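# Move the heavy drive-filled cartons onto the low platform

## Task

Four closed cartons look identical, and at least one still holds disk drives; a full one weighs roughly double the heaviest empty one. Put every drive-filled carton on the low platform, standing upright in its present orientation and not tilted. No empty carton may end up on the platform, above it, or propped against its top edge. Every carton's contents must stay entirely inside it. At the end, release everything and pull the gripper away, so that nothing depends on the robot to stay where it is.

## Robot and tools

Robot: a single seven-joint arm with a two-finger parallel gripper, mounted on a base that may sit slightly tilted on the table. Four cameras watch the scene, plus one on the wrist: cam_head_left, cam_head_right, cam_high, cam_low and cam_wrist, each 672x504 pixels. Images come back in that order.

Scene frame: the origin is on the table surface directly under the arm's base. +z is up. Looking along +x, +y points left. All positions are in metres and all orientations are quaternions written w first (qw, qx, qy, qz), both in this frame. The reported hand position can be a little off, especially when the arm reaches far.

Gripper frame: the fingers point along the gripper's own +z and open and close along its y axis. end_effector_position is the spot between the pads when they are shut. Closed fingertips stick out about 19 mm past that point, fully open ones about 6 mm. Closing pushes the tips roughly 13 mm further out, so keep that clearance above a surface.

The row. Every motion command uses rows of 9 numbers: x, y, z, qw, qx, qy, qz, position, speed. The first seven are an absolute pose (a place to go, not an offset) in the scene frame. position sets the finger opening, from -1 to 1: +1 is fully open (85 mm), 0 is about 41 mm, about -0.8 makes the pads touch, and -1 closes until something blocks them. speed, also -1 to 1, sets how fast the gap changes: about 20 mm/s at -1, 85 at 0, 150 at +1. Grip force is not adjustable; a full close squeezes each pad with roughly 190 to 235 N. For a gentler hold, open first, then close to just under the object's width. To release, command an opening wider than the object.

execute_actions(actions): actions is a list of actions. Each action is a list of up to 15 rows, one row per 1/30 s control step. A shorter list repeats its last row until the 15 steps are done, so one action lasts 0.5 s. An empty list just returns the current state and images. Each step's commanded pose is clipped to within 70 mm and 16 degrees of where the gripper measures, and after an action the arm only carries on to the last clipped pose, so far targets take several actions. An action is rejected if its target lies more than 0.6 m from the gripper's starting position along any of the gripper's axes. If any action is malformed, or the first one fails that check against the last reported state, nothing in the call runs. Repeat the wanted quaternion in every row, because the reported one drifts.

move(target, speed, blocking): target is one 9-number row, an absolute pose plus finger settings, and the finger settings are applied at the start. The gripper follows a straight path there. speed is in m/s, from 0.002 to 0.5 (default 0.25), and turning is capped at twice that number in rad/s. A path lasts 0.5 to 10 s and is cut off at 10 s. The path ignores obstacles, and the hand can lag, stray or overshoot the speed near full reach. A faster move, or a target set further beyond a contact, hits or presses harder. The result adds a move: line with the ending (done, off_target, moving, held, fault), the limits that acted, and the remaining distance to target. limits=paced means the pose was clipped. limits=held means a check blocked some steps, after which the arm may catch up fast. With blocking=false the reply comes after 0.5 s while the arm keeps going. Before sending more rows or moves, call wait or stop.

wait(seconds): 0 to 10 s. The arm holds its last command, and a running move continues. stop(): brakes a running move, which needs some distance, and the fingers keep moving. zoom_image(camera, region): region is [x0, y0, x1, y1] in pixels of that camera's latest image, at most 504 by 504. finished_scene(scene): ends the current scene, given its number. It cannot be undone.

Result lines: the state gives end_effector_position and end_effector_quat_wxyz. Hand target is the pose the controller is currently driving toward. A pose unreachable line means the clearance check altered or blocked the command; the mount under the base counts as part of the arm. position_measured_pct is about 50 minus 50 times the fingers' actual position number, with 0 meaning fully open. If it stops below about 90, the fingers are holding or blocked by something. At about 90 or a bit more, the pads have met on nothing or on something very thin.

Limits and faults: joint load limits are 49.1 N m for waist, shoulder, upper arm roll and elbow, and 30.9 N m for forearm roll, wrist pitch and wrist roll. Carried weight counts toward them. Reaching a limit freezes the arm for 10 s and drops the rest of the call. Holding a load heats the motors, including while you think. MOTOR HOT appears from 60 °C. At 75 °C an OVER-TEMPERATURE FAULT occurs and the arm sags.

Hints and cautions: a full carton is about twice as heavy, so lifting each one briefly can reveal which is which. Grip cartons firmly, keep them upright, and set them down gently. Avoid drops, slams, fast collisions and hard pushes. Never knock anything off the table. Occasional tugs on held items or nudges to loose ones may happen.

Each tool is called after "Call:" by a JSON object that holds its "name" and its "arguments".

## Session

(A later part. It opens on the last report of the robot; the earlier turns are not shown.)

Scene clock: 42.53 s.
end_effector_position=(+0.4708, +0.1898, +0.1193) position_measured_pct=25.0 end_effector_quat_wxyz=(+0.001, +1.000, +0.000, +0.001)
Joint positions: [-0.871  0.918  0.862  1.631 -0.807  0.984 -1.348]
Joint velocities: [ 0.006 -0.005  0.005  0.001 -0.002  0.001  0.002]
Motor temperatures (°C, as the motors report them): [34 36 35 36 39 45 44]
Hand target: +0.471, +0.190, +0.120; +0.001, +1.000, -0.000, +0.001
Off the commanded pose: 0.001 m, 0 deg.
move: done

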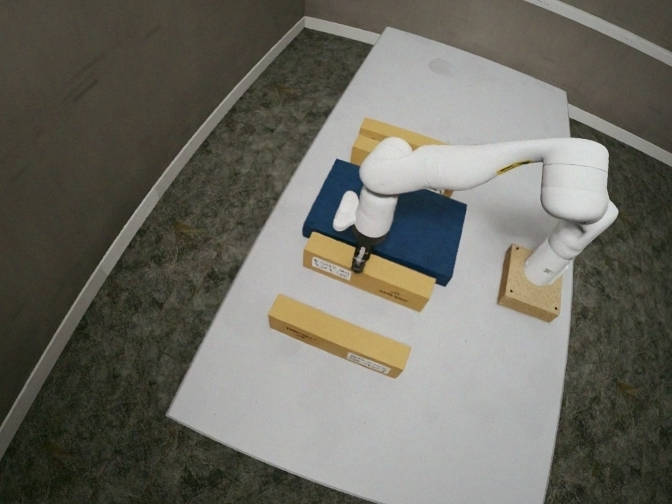

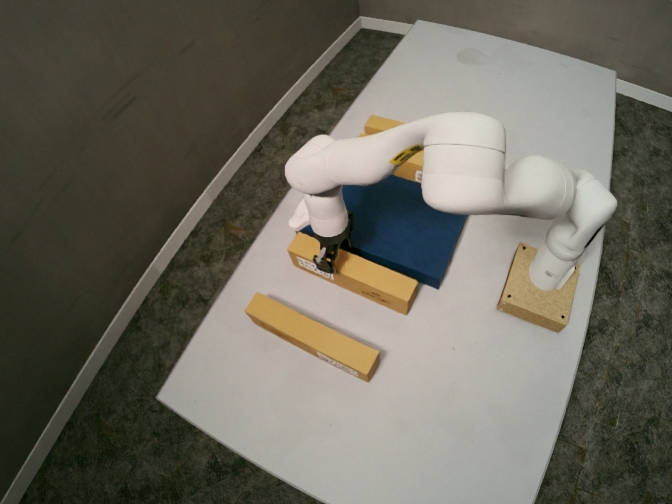

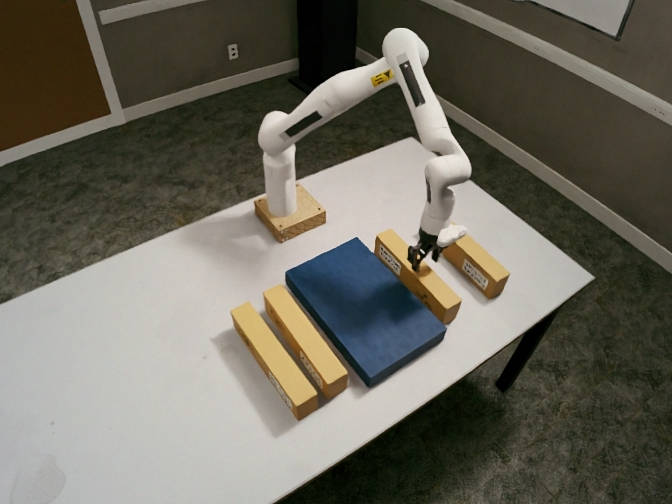

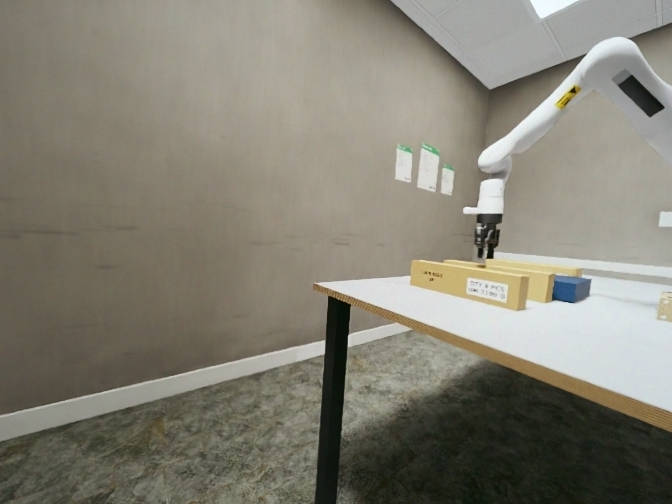

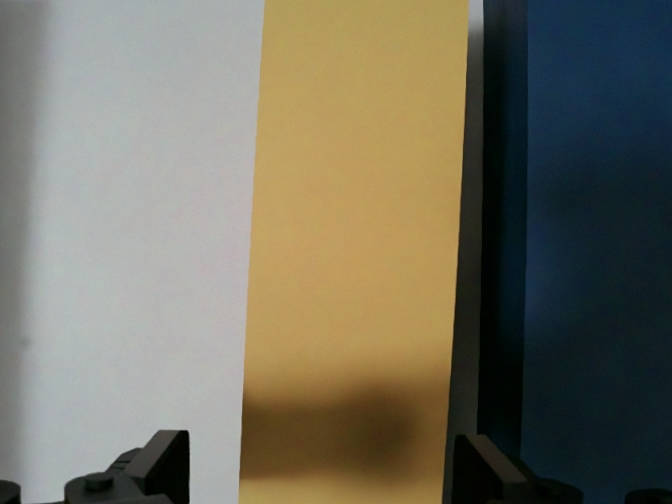

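Call:
{"name": "move", "arguments": {"target": [0.47,0.185,0.11,0,1,0,0,0.5,0], "speed": 0.08}}

Call:
{"name": "move", "arguments": {"target": [0.47,0.185,0.075,0,1,0,0,0.5,0], "speed": 0.05}}

Call:
{"name": "move", "arguments": {"target": [0.47,0.185,0.075,0,1,0,0,-1,0]}}

Call:
{"name": "move", "arguments": {"target": [0.47,0.185,0.17,0,1,0,0,-1,0], "speed": 0.1}}

Call:
{"name": "move", "arguments": {"target": [0.47,0.06,0.17,0,1,0,0,-1,0], "speed": 0.12}}

Call:
{"name": "move", "arguments": {"target": [0.47,0.06,0.139,0,1,0,0,-1,0], "speed": 0.05}}

Scene clock: 43.53 s.
end_effector_position=(+0.4700, +0.1851, +0.1100) position_measured_pct=25.0 end_effector_quat_wxyz=(+0.000, +1.000, +0.000, +0.000)
Joint positions: [-0.857  0.927  0.848  1.646 -0.821  0.962 -1.326]
Joint velocities: [ 0.001  0.     0.001  0.    -0.    -0.     0.001]
Motor temperatures (°C, as the motors report them): [34 36 35 36 39 45 44]
Hand target: +0.470, +0.185, +0.110; +0.000, +1.000, -0.000, +0.000
Off the commanded pose: 0.000 m, 0 deg.
move: done

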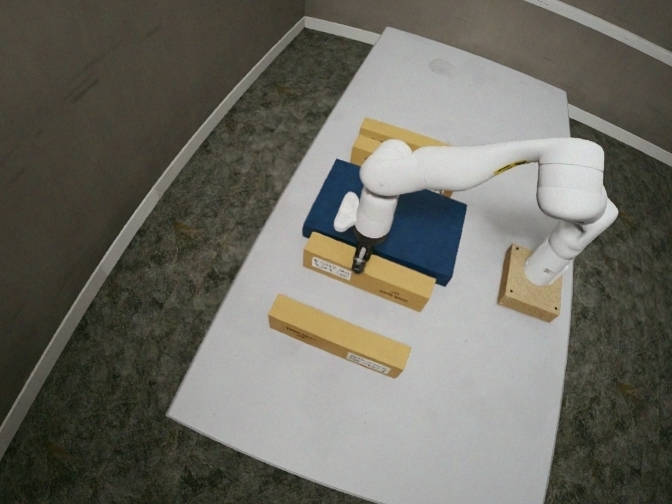

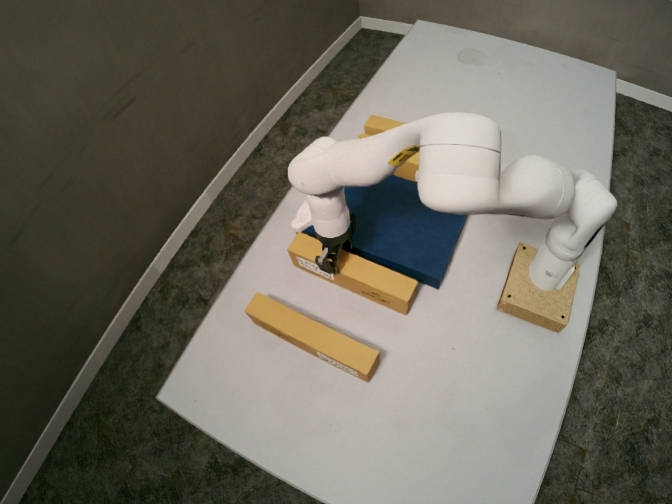

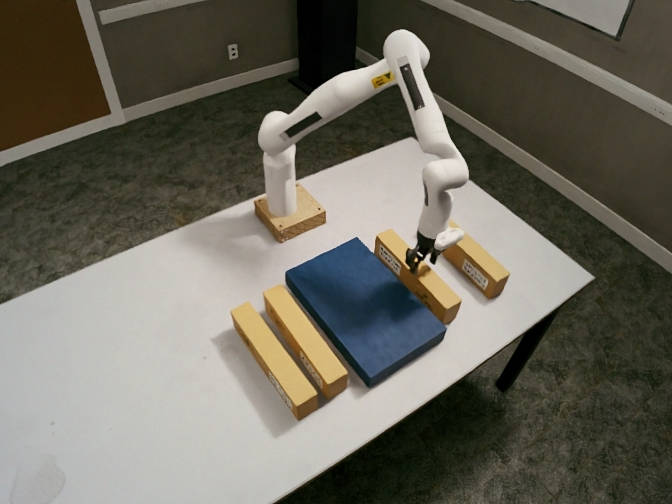

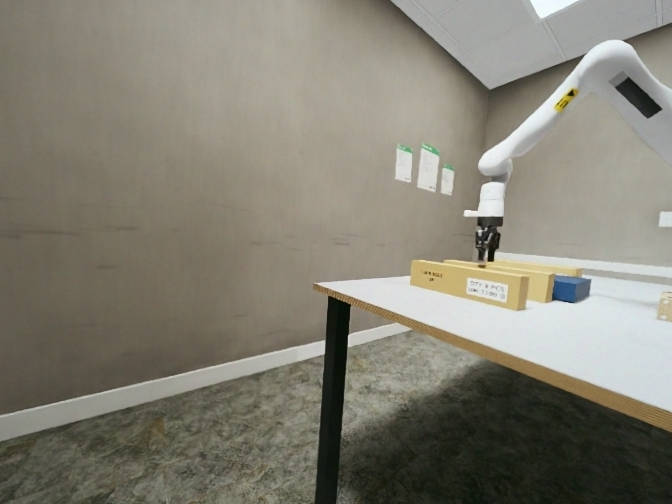

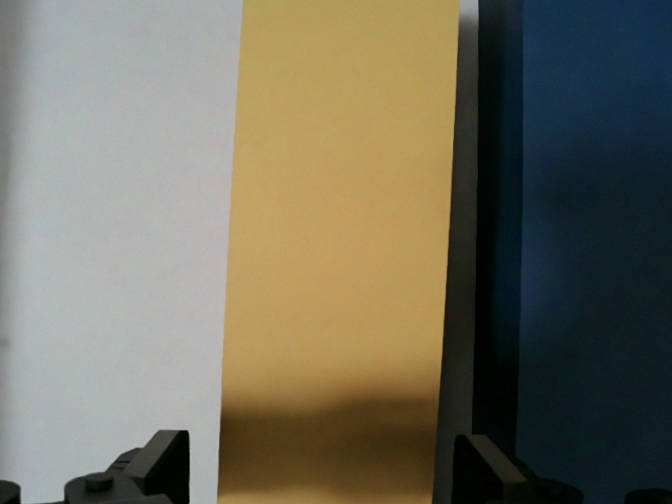

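Scene clock: 44.50 s.
end_effector_position=(+0.4701, +0.1852, +0.0751) position_measured_pct=25.0 end_effector_quat_wxyz=(+0.000, +1.000, +0.000, +0.000)
Joint positions: [-0.836  0.98   0.802  1.662 -0.872  0.896 -1.291]
Joint velocities: [ 0.001  0.002 -0.001  0.    -0.001 -0.    -0.   ]
Motor temperatures (°C, as the motors report them): [34 36 35 36 39 45 44]
Hand target: +0.470, +0.185, +0.075; +0.000, +1.000, -0.000, +0.000
Off the commanded pose: 0.000 m, 0 deg.
move: done

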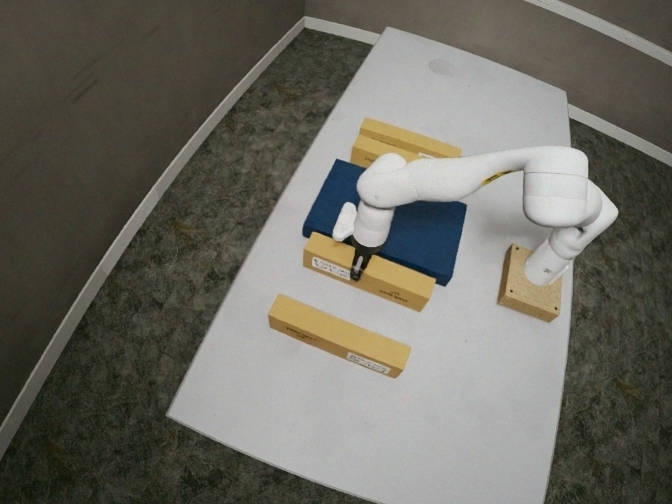

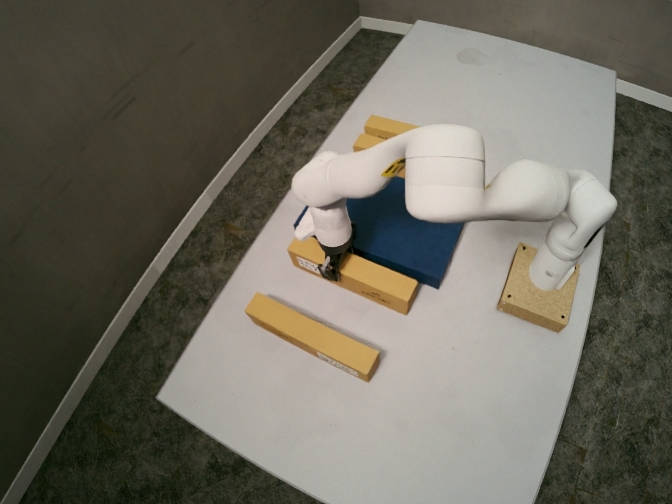

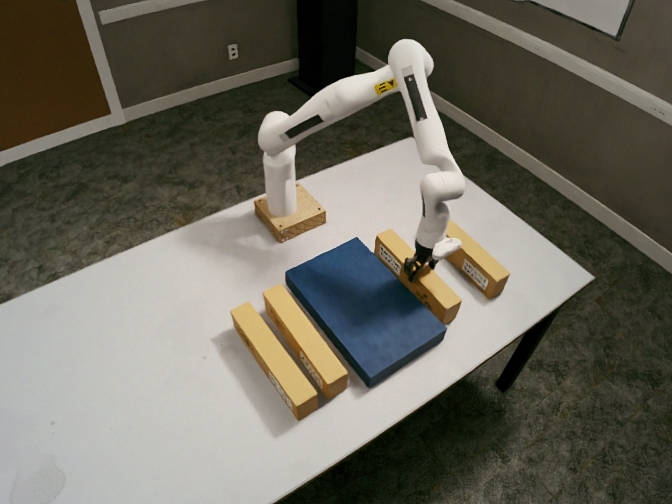

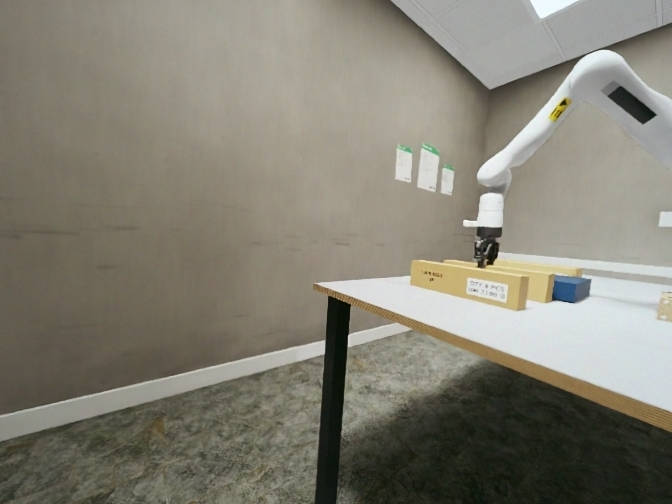

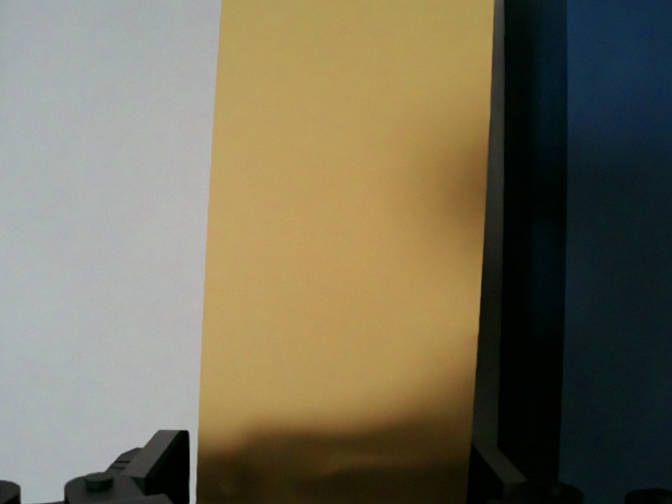

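Scene clock: 45.20 s.
end_effector_position=(+0.4703, +0.1837, +0.0762) position_measured_pct=37.3 end_effector_quat_wxyz=(+0.000, +1.000, -0.001, +0.000)
Joint positions: [-0.834  0.978  0.803  1.663 -0.87   0.896 -1.292]
Joint velocities: [ 0.002 -0.001 -0.002 -0.     0.002 -0.001 -0.002]
Motor temperatures (°C, as the motors report them): [34 36 35 36 39 45 44]
Hand target: +0.470, +0.185, +0.075; +0.000, +1.000, -0.000, -0.000
Off the commanded pose: 0.002 m, 0 deg.
move: done

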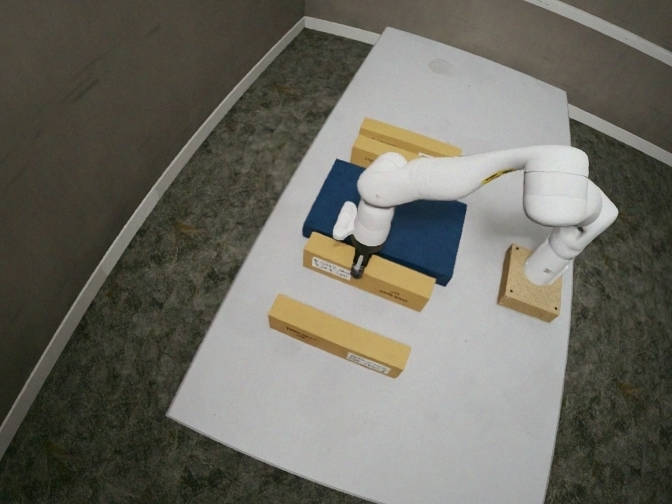

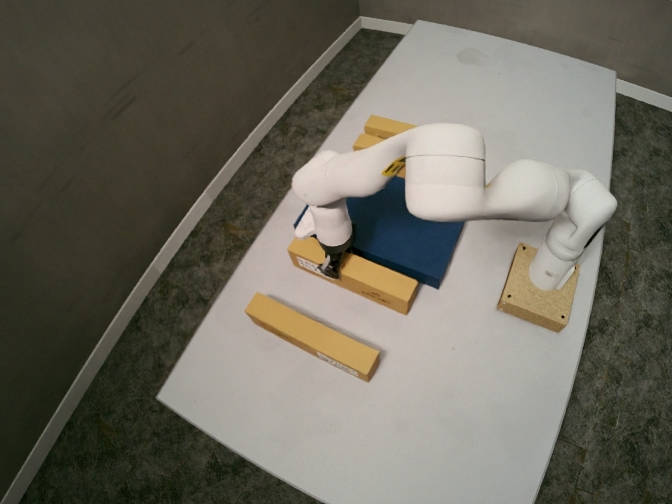

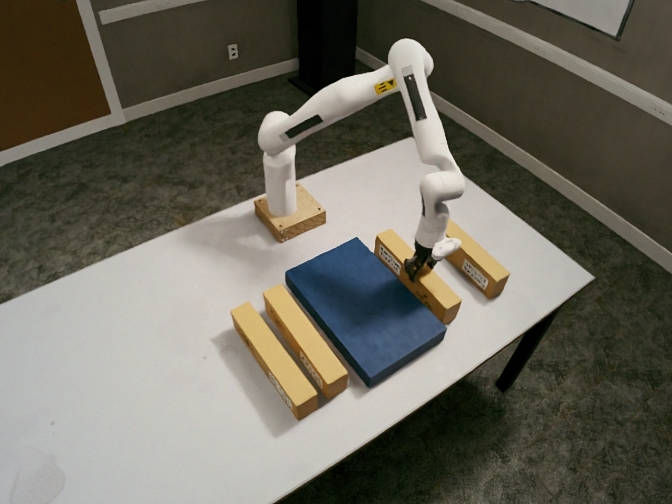

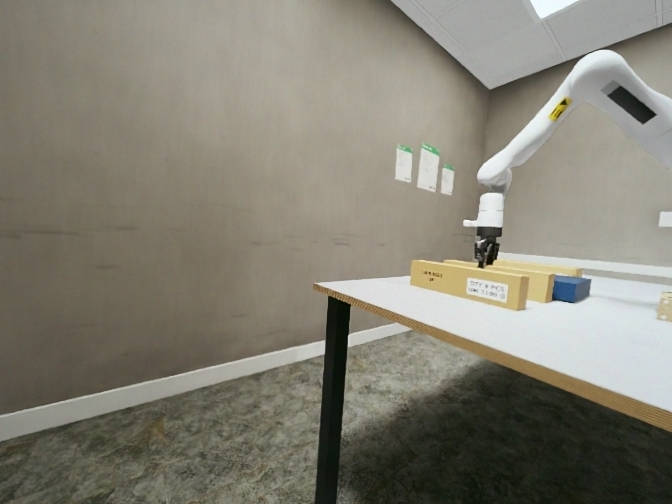

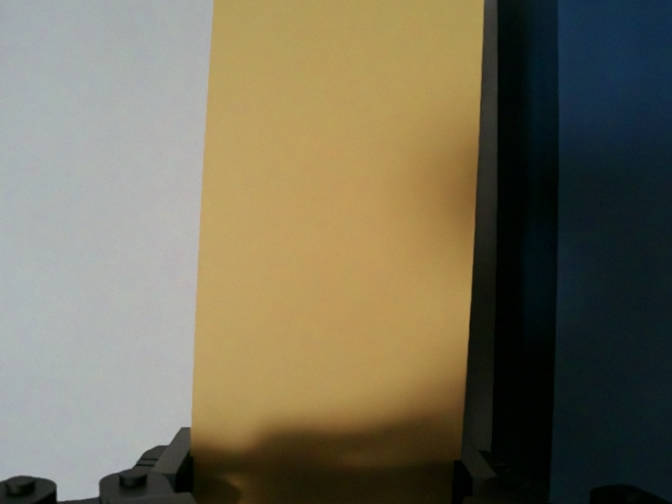

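Scene clock: 46.43 s.
end_effector_position=(+0.4664, +0.1838, +0.1637) position_measured_pct=37.3 end_effector_quat_wxyz=(+0.003, +1.000, +0.000, -0.006)
Joint positions: [-0.888  0.851  0.913  1.603 -0.736  1.08  -1.387]
Joint velocities: [-0.005 -0.     0.001  0.001 -0.004  0.     0.001]
Motor temperatures (°C, as the motors report them): [34 36 35 36 39 45 44]
Hand target: +0.470, +0.185, +0.170; -0.000, +1.000, +0.000, -0.000
Off the commanded pose: 0.007 m, 1 deg.
move: off_target

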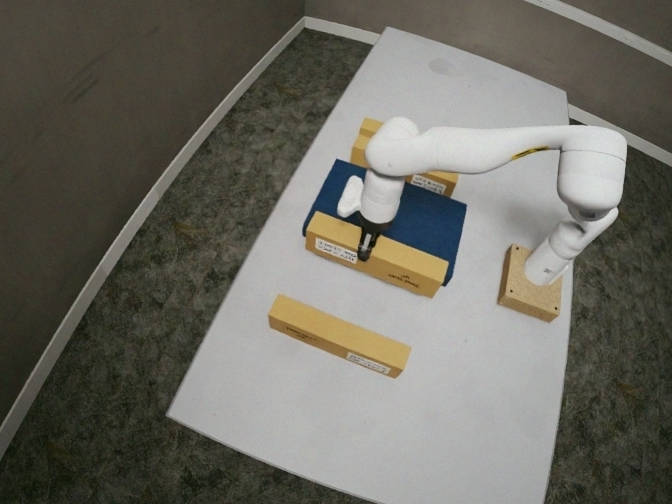

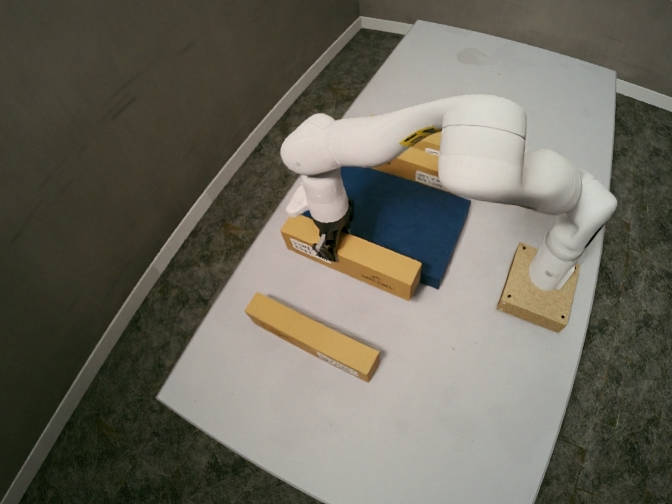

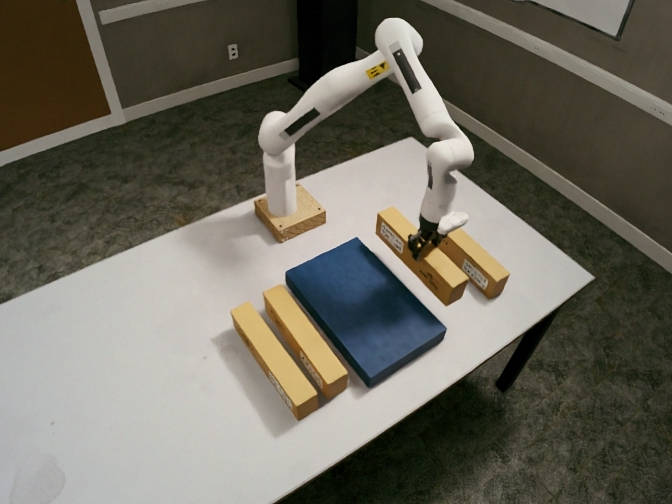

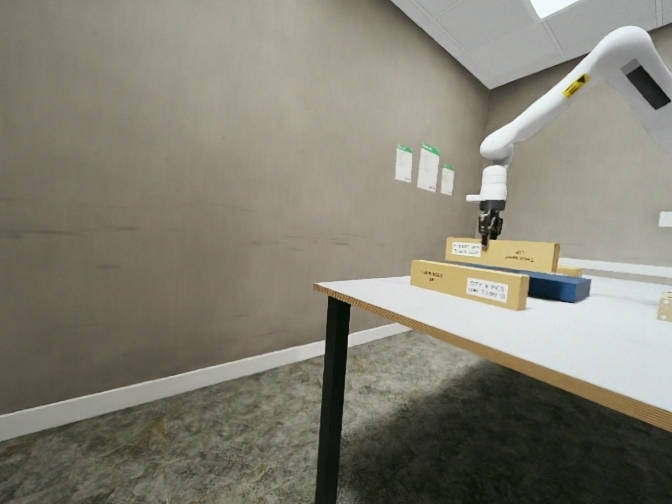

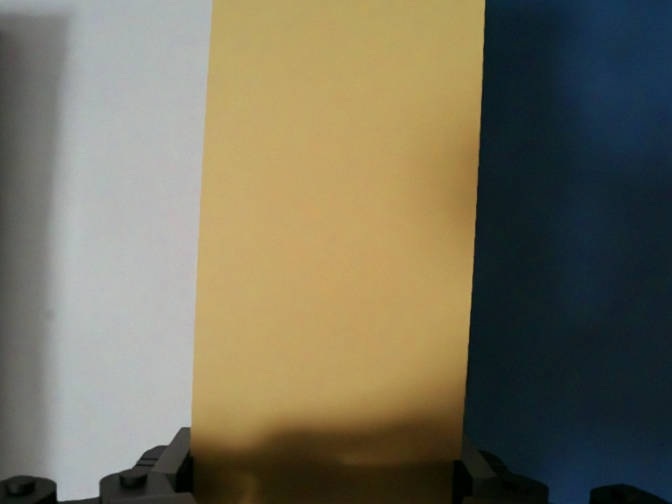

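Scene clock: 47.77 s.
end_effector_position=(+0.4672, +0.0599, +0.1645) position_measured_pct=37.3 end_effector_quat_wxyz=(+0.003, +1.000, +0.000, -0.005)
Joint positions: [-0.676  0.793  0.911  1.716 -0.717  1.016 -1.119]
Joint velocities: [ 0.001 -0.     0.001 -0.001 -0.007  0.005  0.004]
Motor temperatures (°C, as the motors report them): [34 36 35 36 39 45 44]
Hand target: +0.471, +0.060, +0.170; +0.001, +1.000, -0.000, +0.000
Off the commanded pose: 0.006 m, 1 deg.
move: off_target

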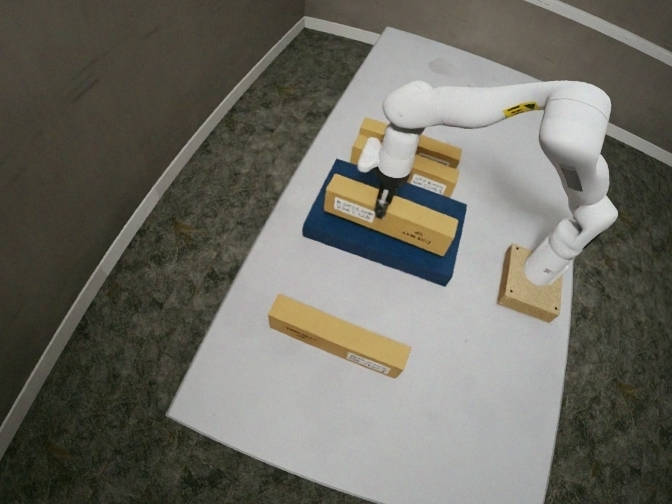

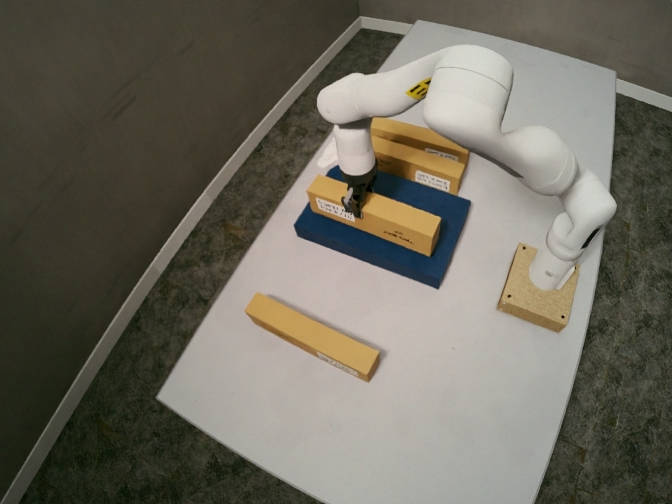

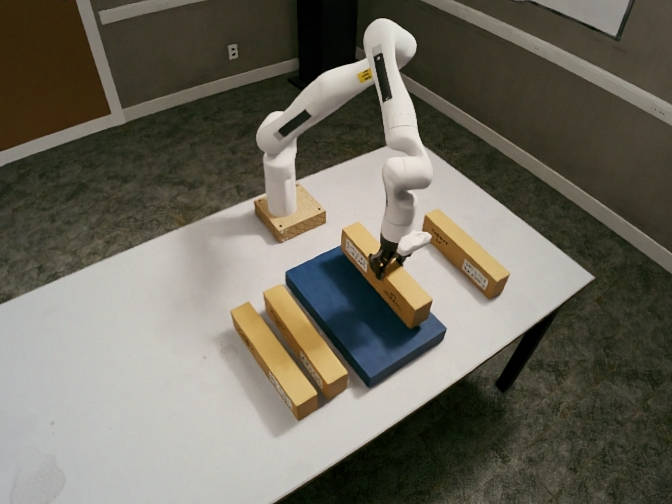

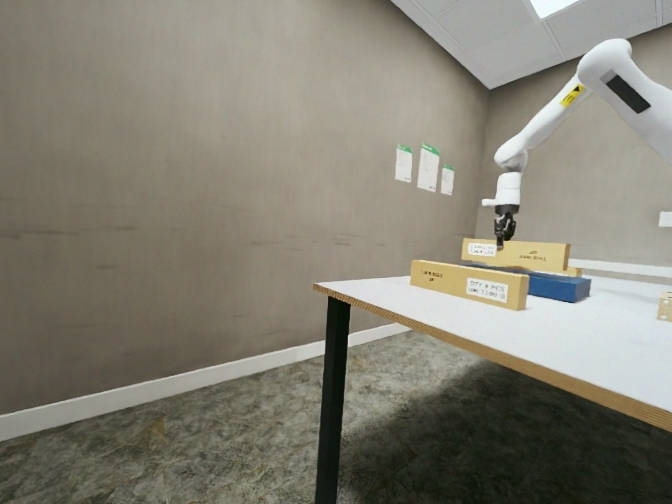

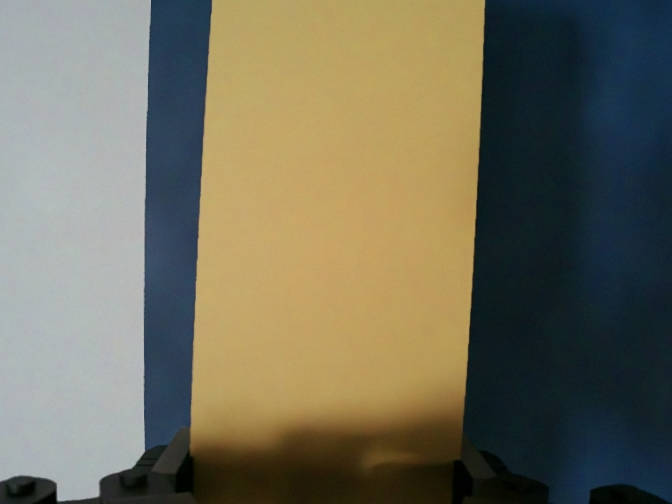

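Scene clock: 48.50 s.
end_effector_position=(+0.4666, +0.0597, +0.1362) position_measured_pct=37.3 end_effector_quat_wxyz=(+0.001, +1.000, -0.000, -0.005)
Joint positions: [-0.654  0.832  0.871  1.746 -0.765  0.953 -1.082]
Joint velocities: [ 0.001 -0.     0.001  0.001 -0.002 -0.     0.002]
Motor temperatures (°C, as the motors report them): [34 36 35 36 39 45 44]
Hand target: +0.470, +0.060, +0.139; +0.000, +1.000, -0.000, +0.000
Off the commanded pose: 0.004 m, 1 deg.
move: off_target

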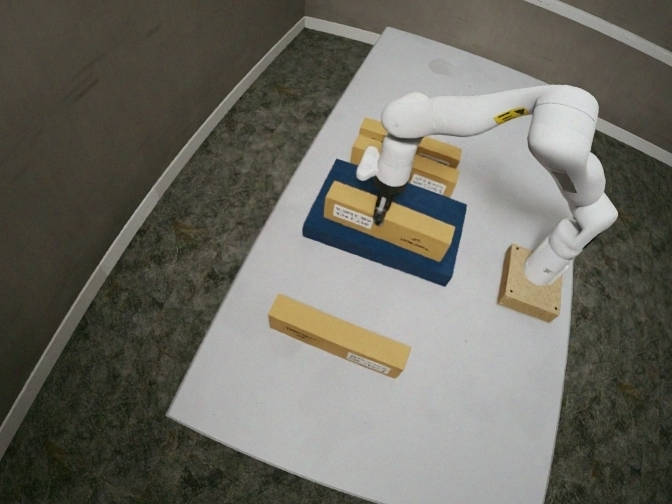

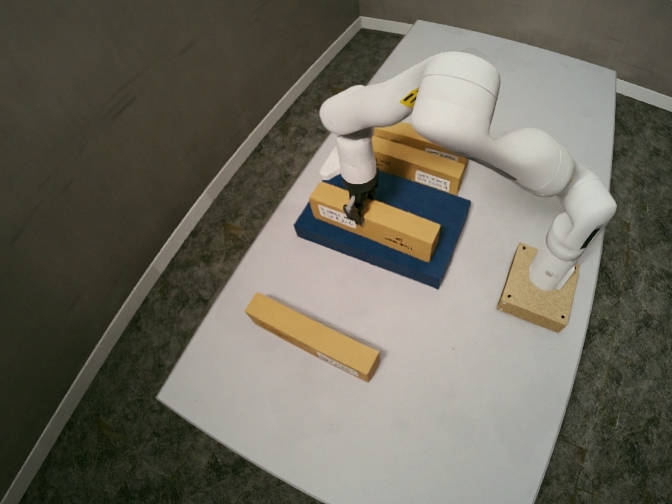

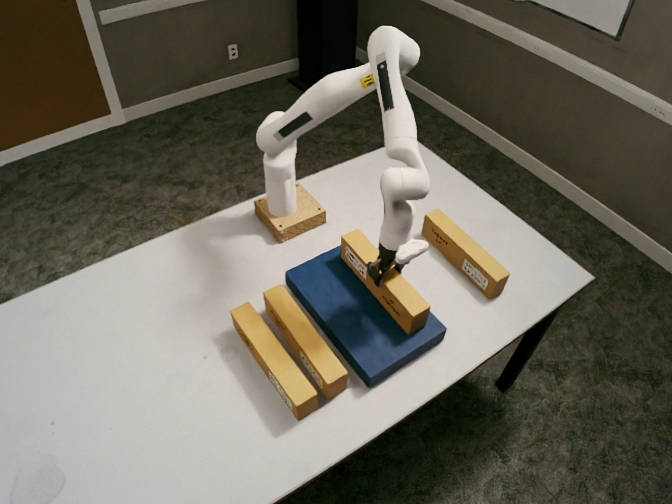

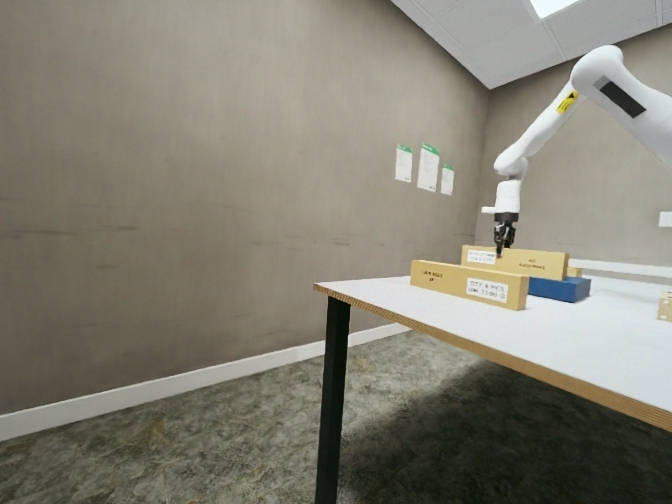

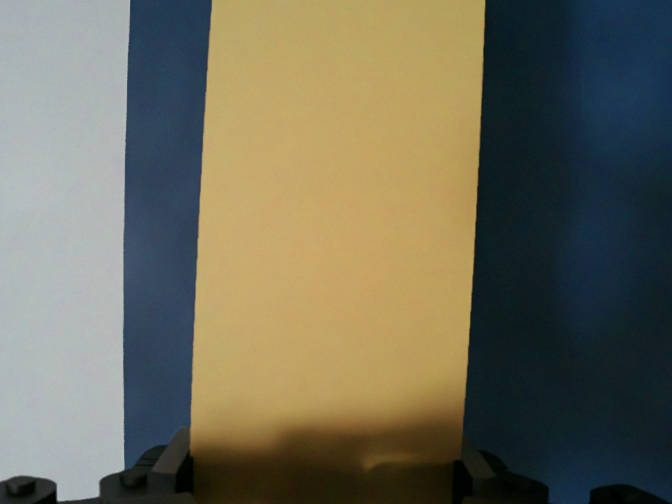

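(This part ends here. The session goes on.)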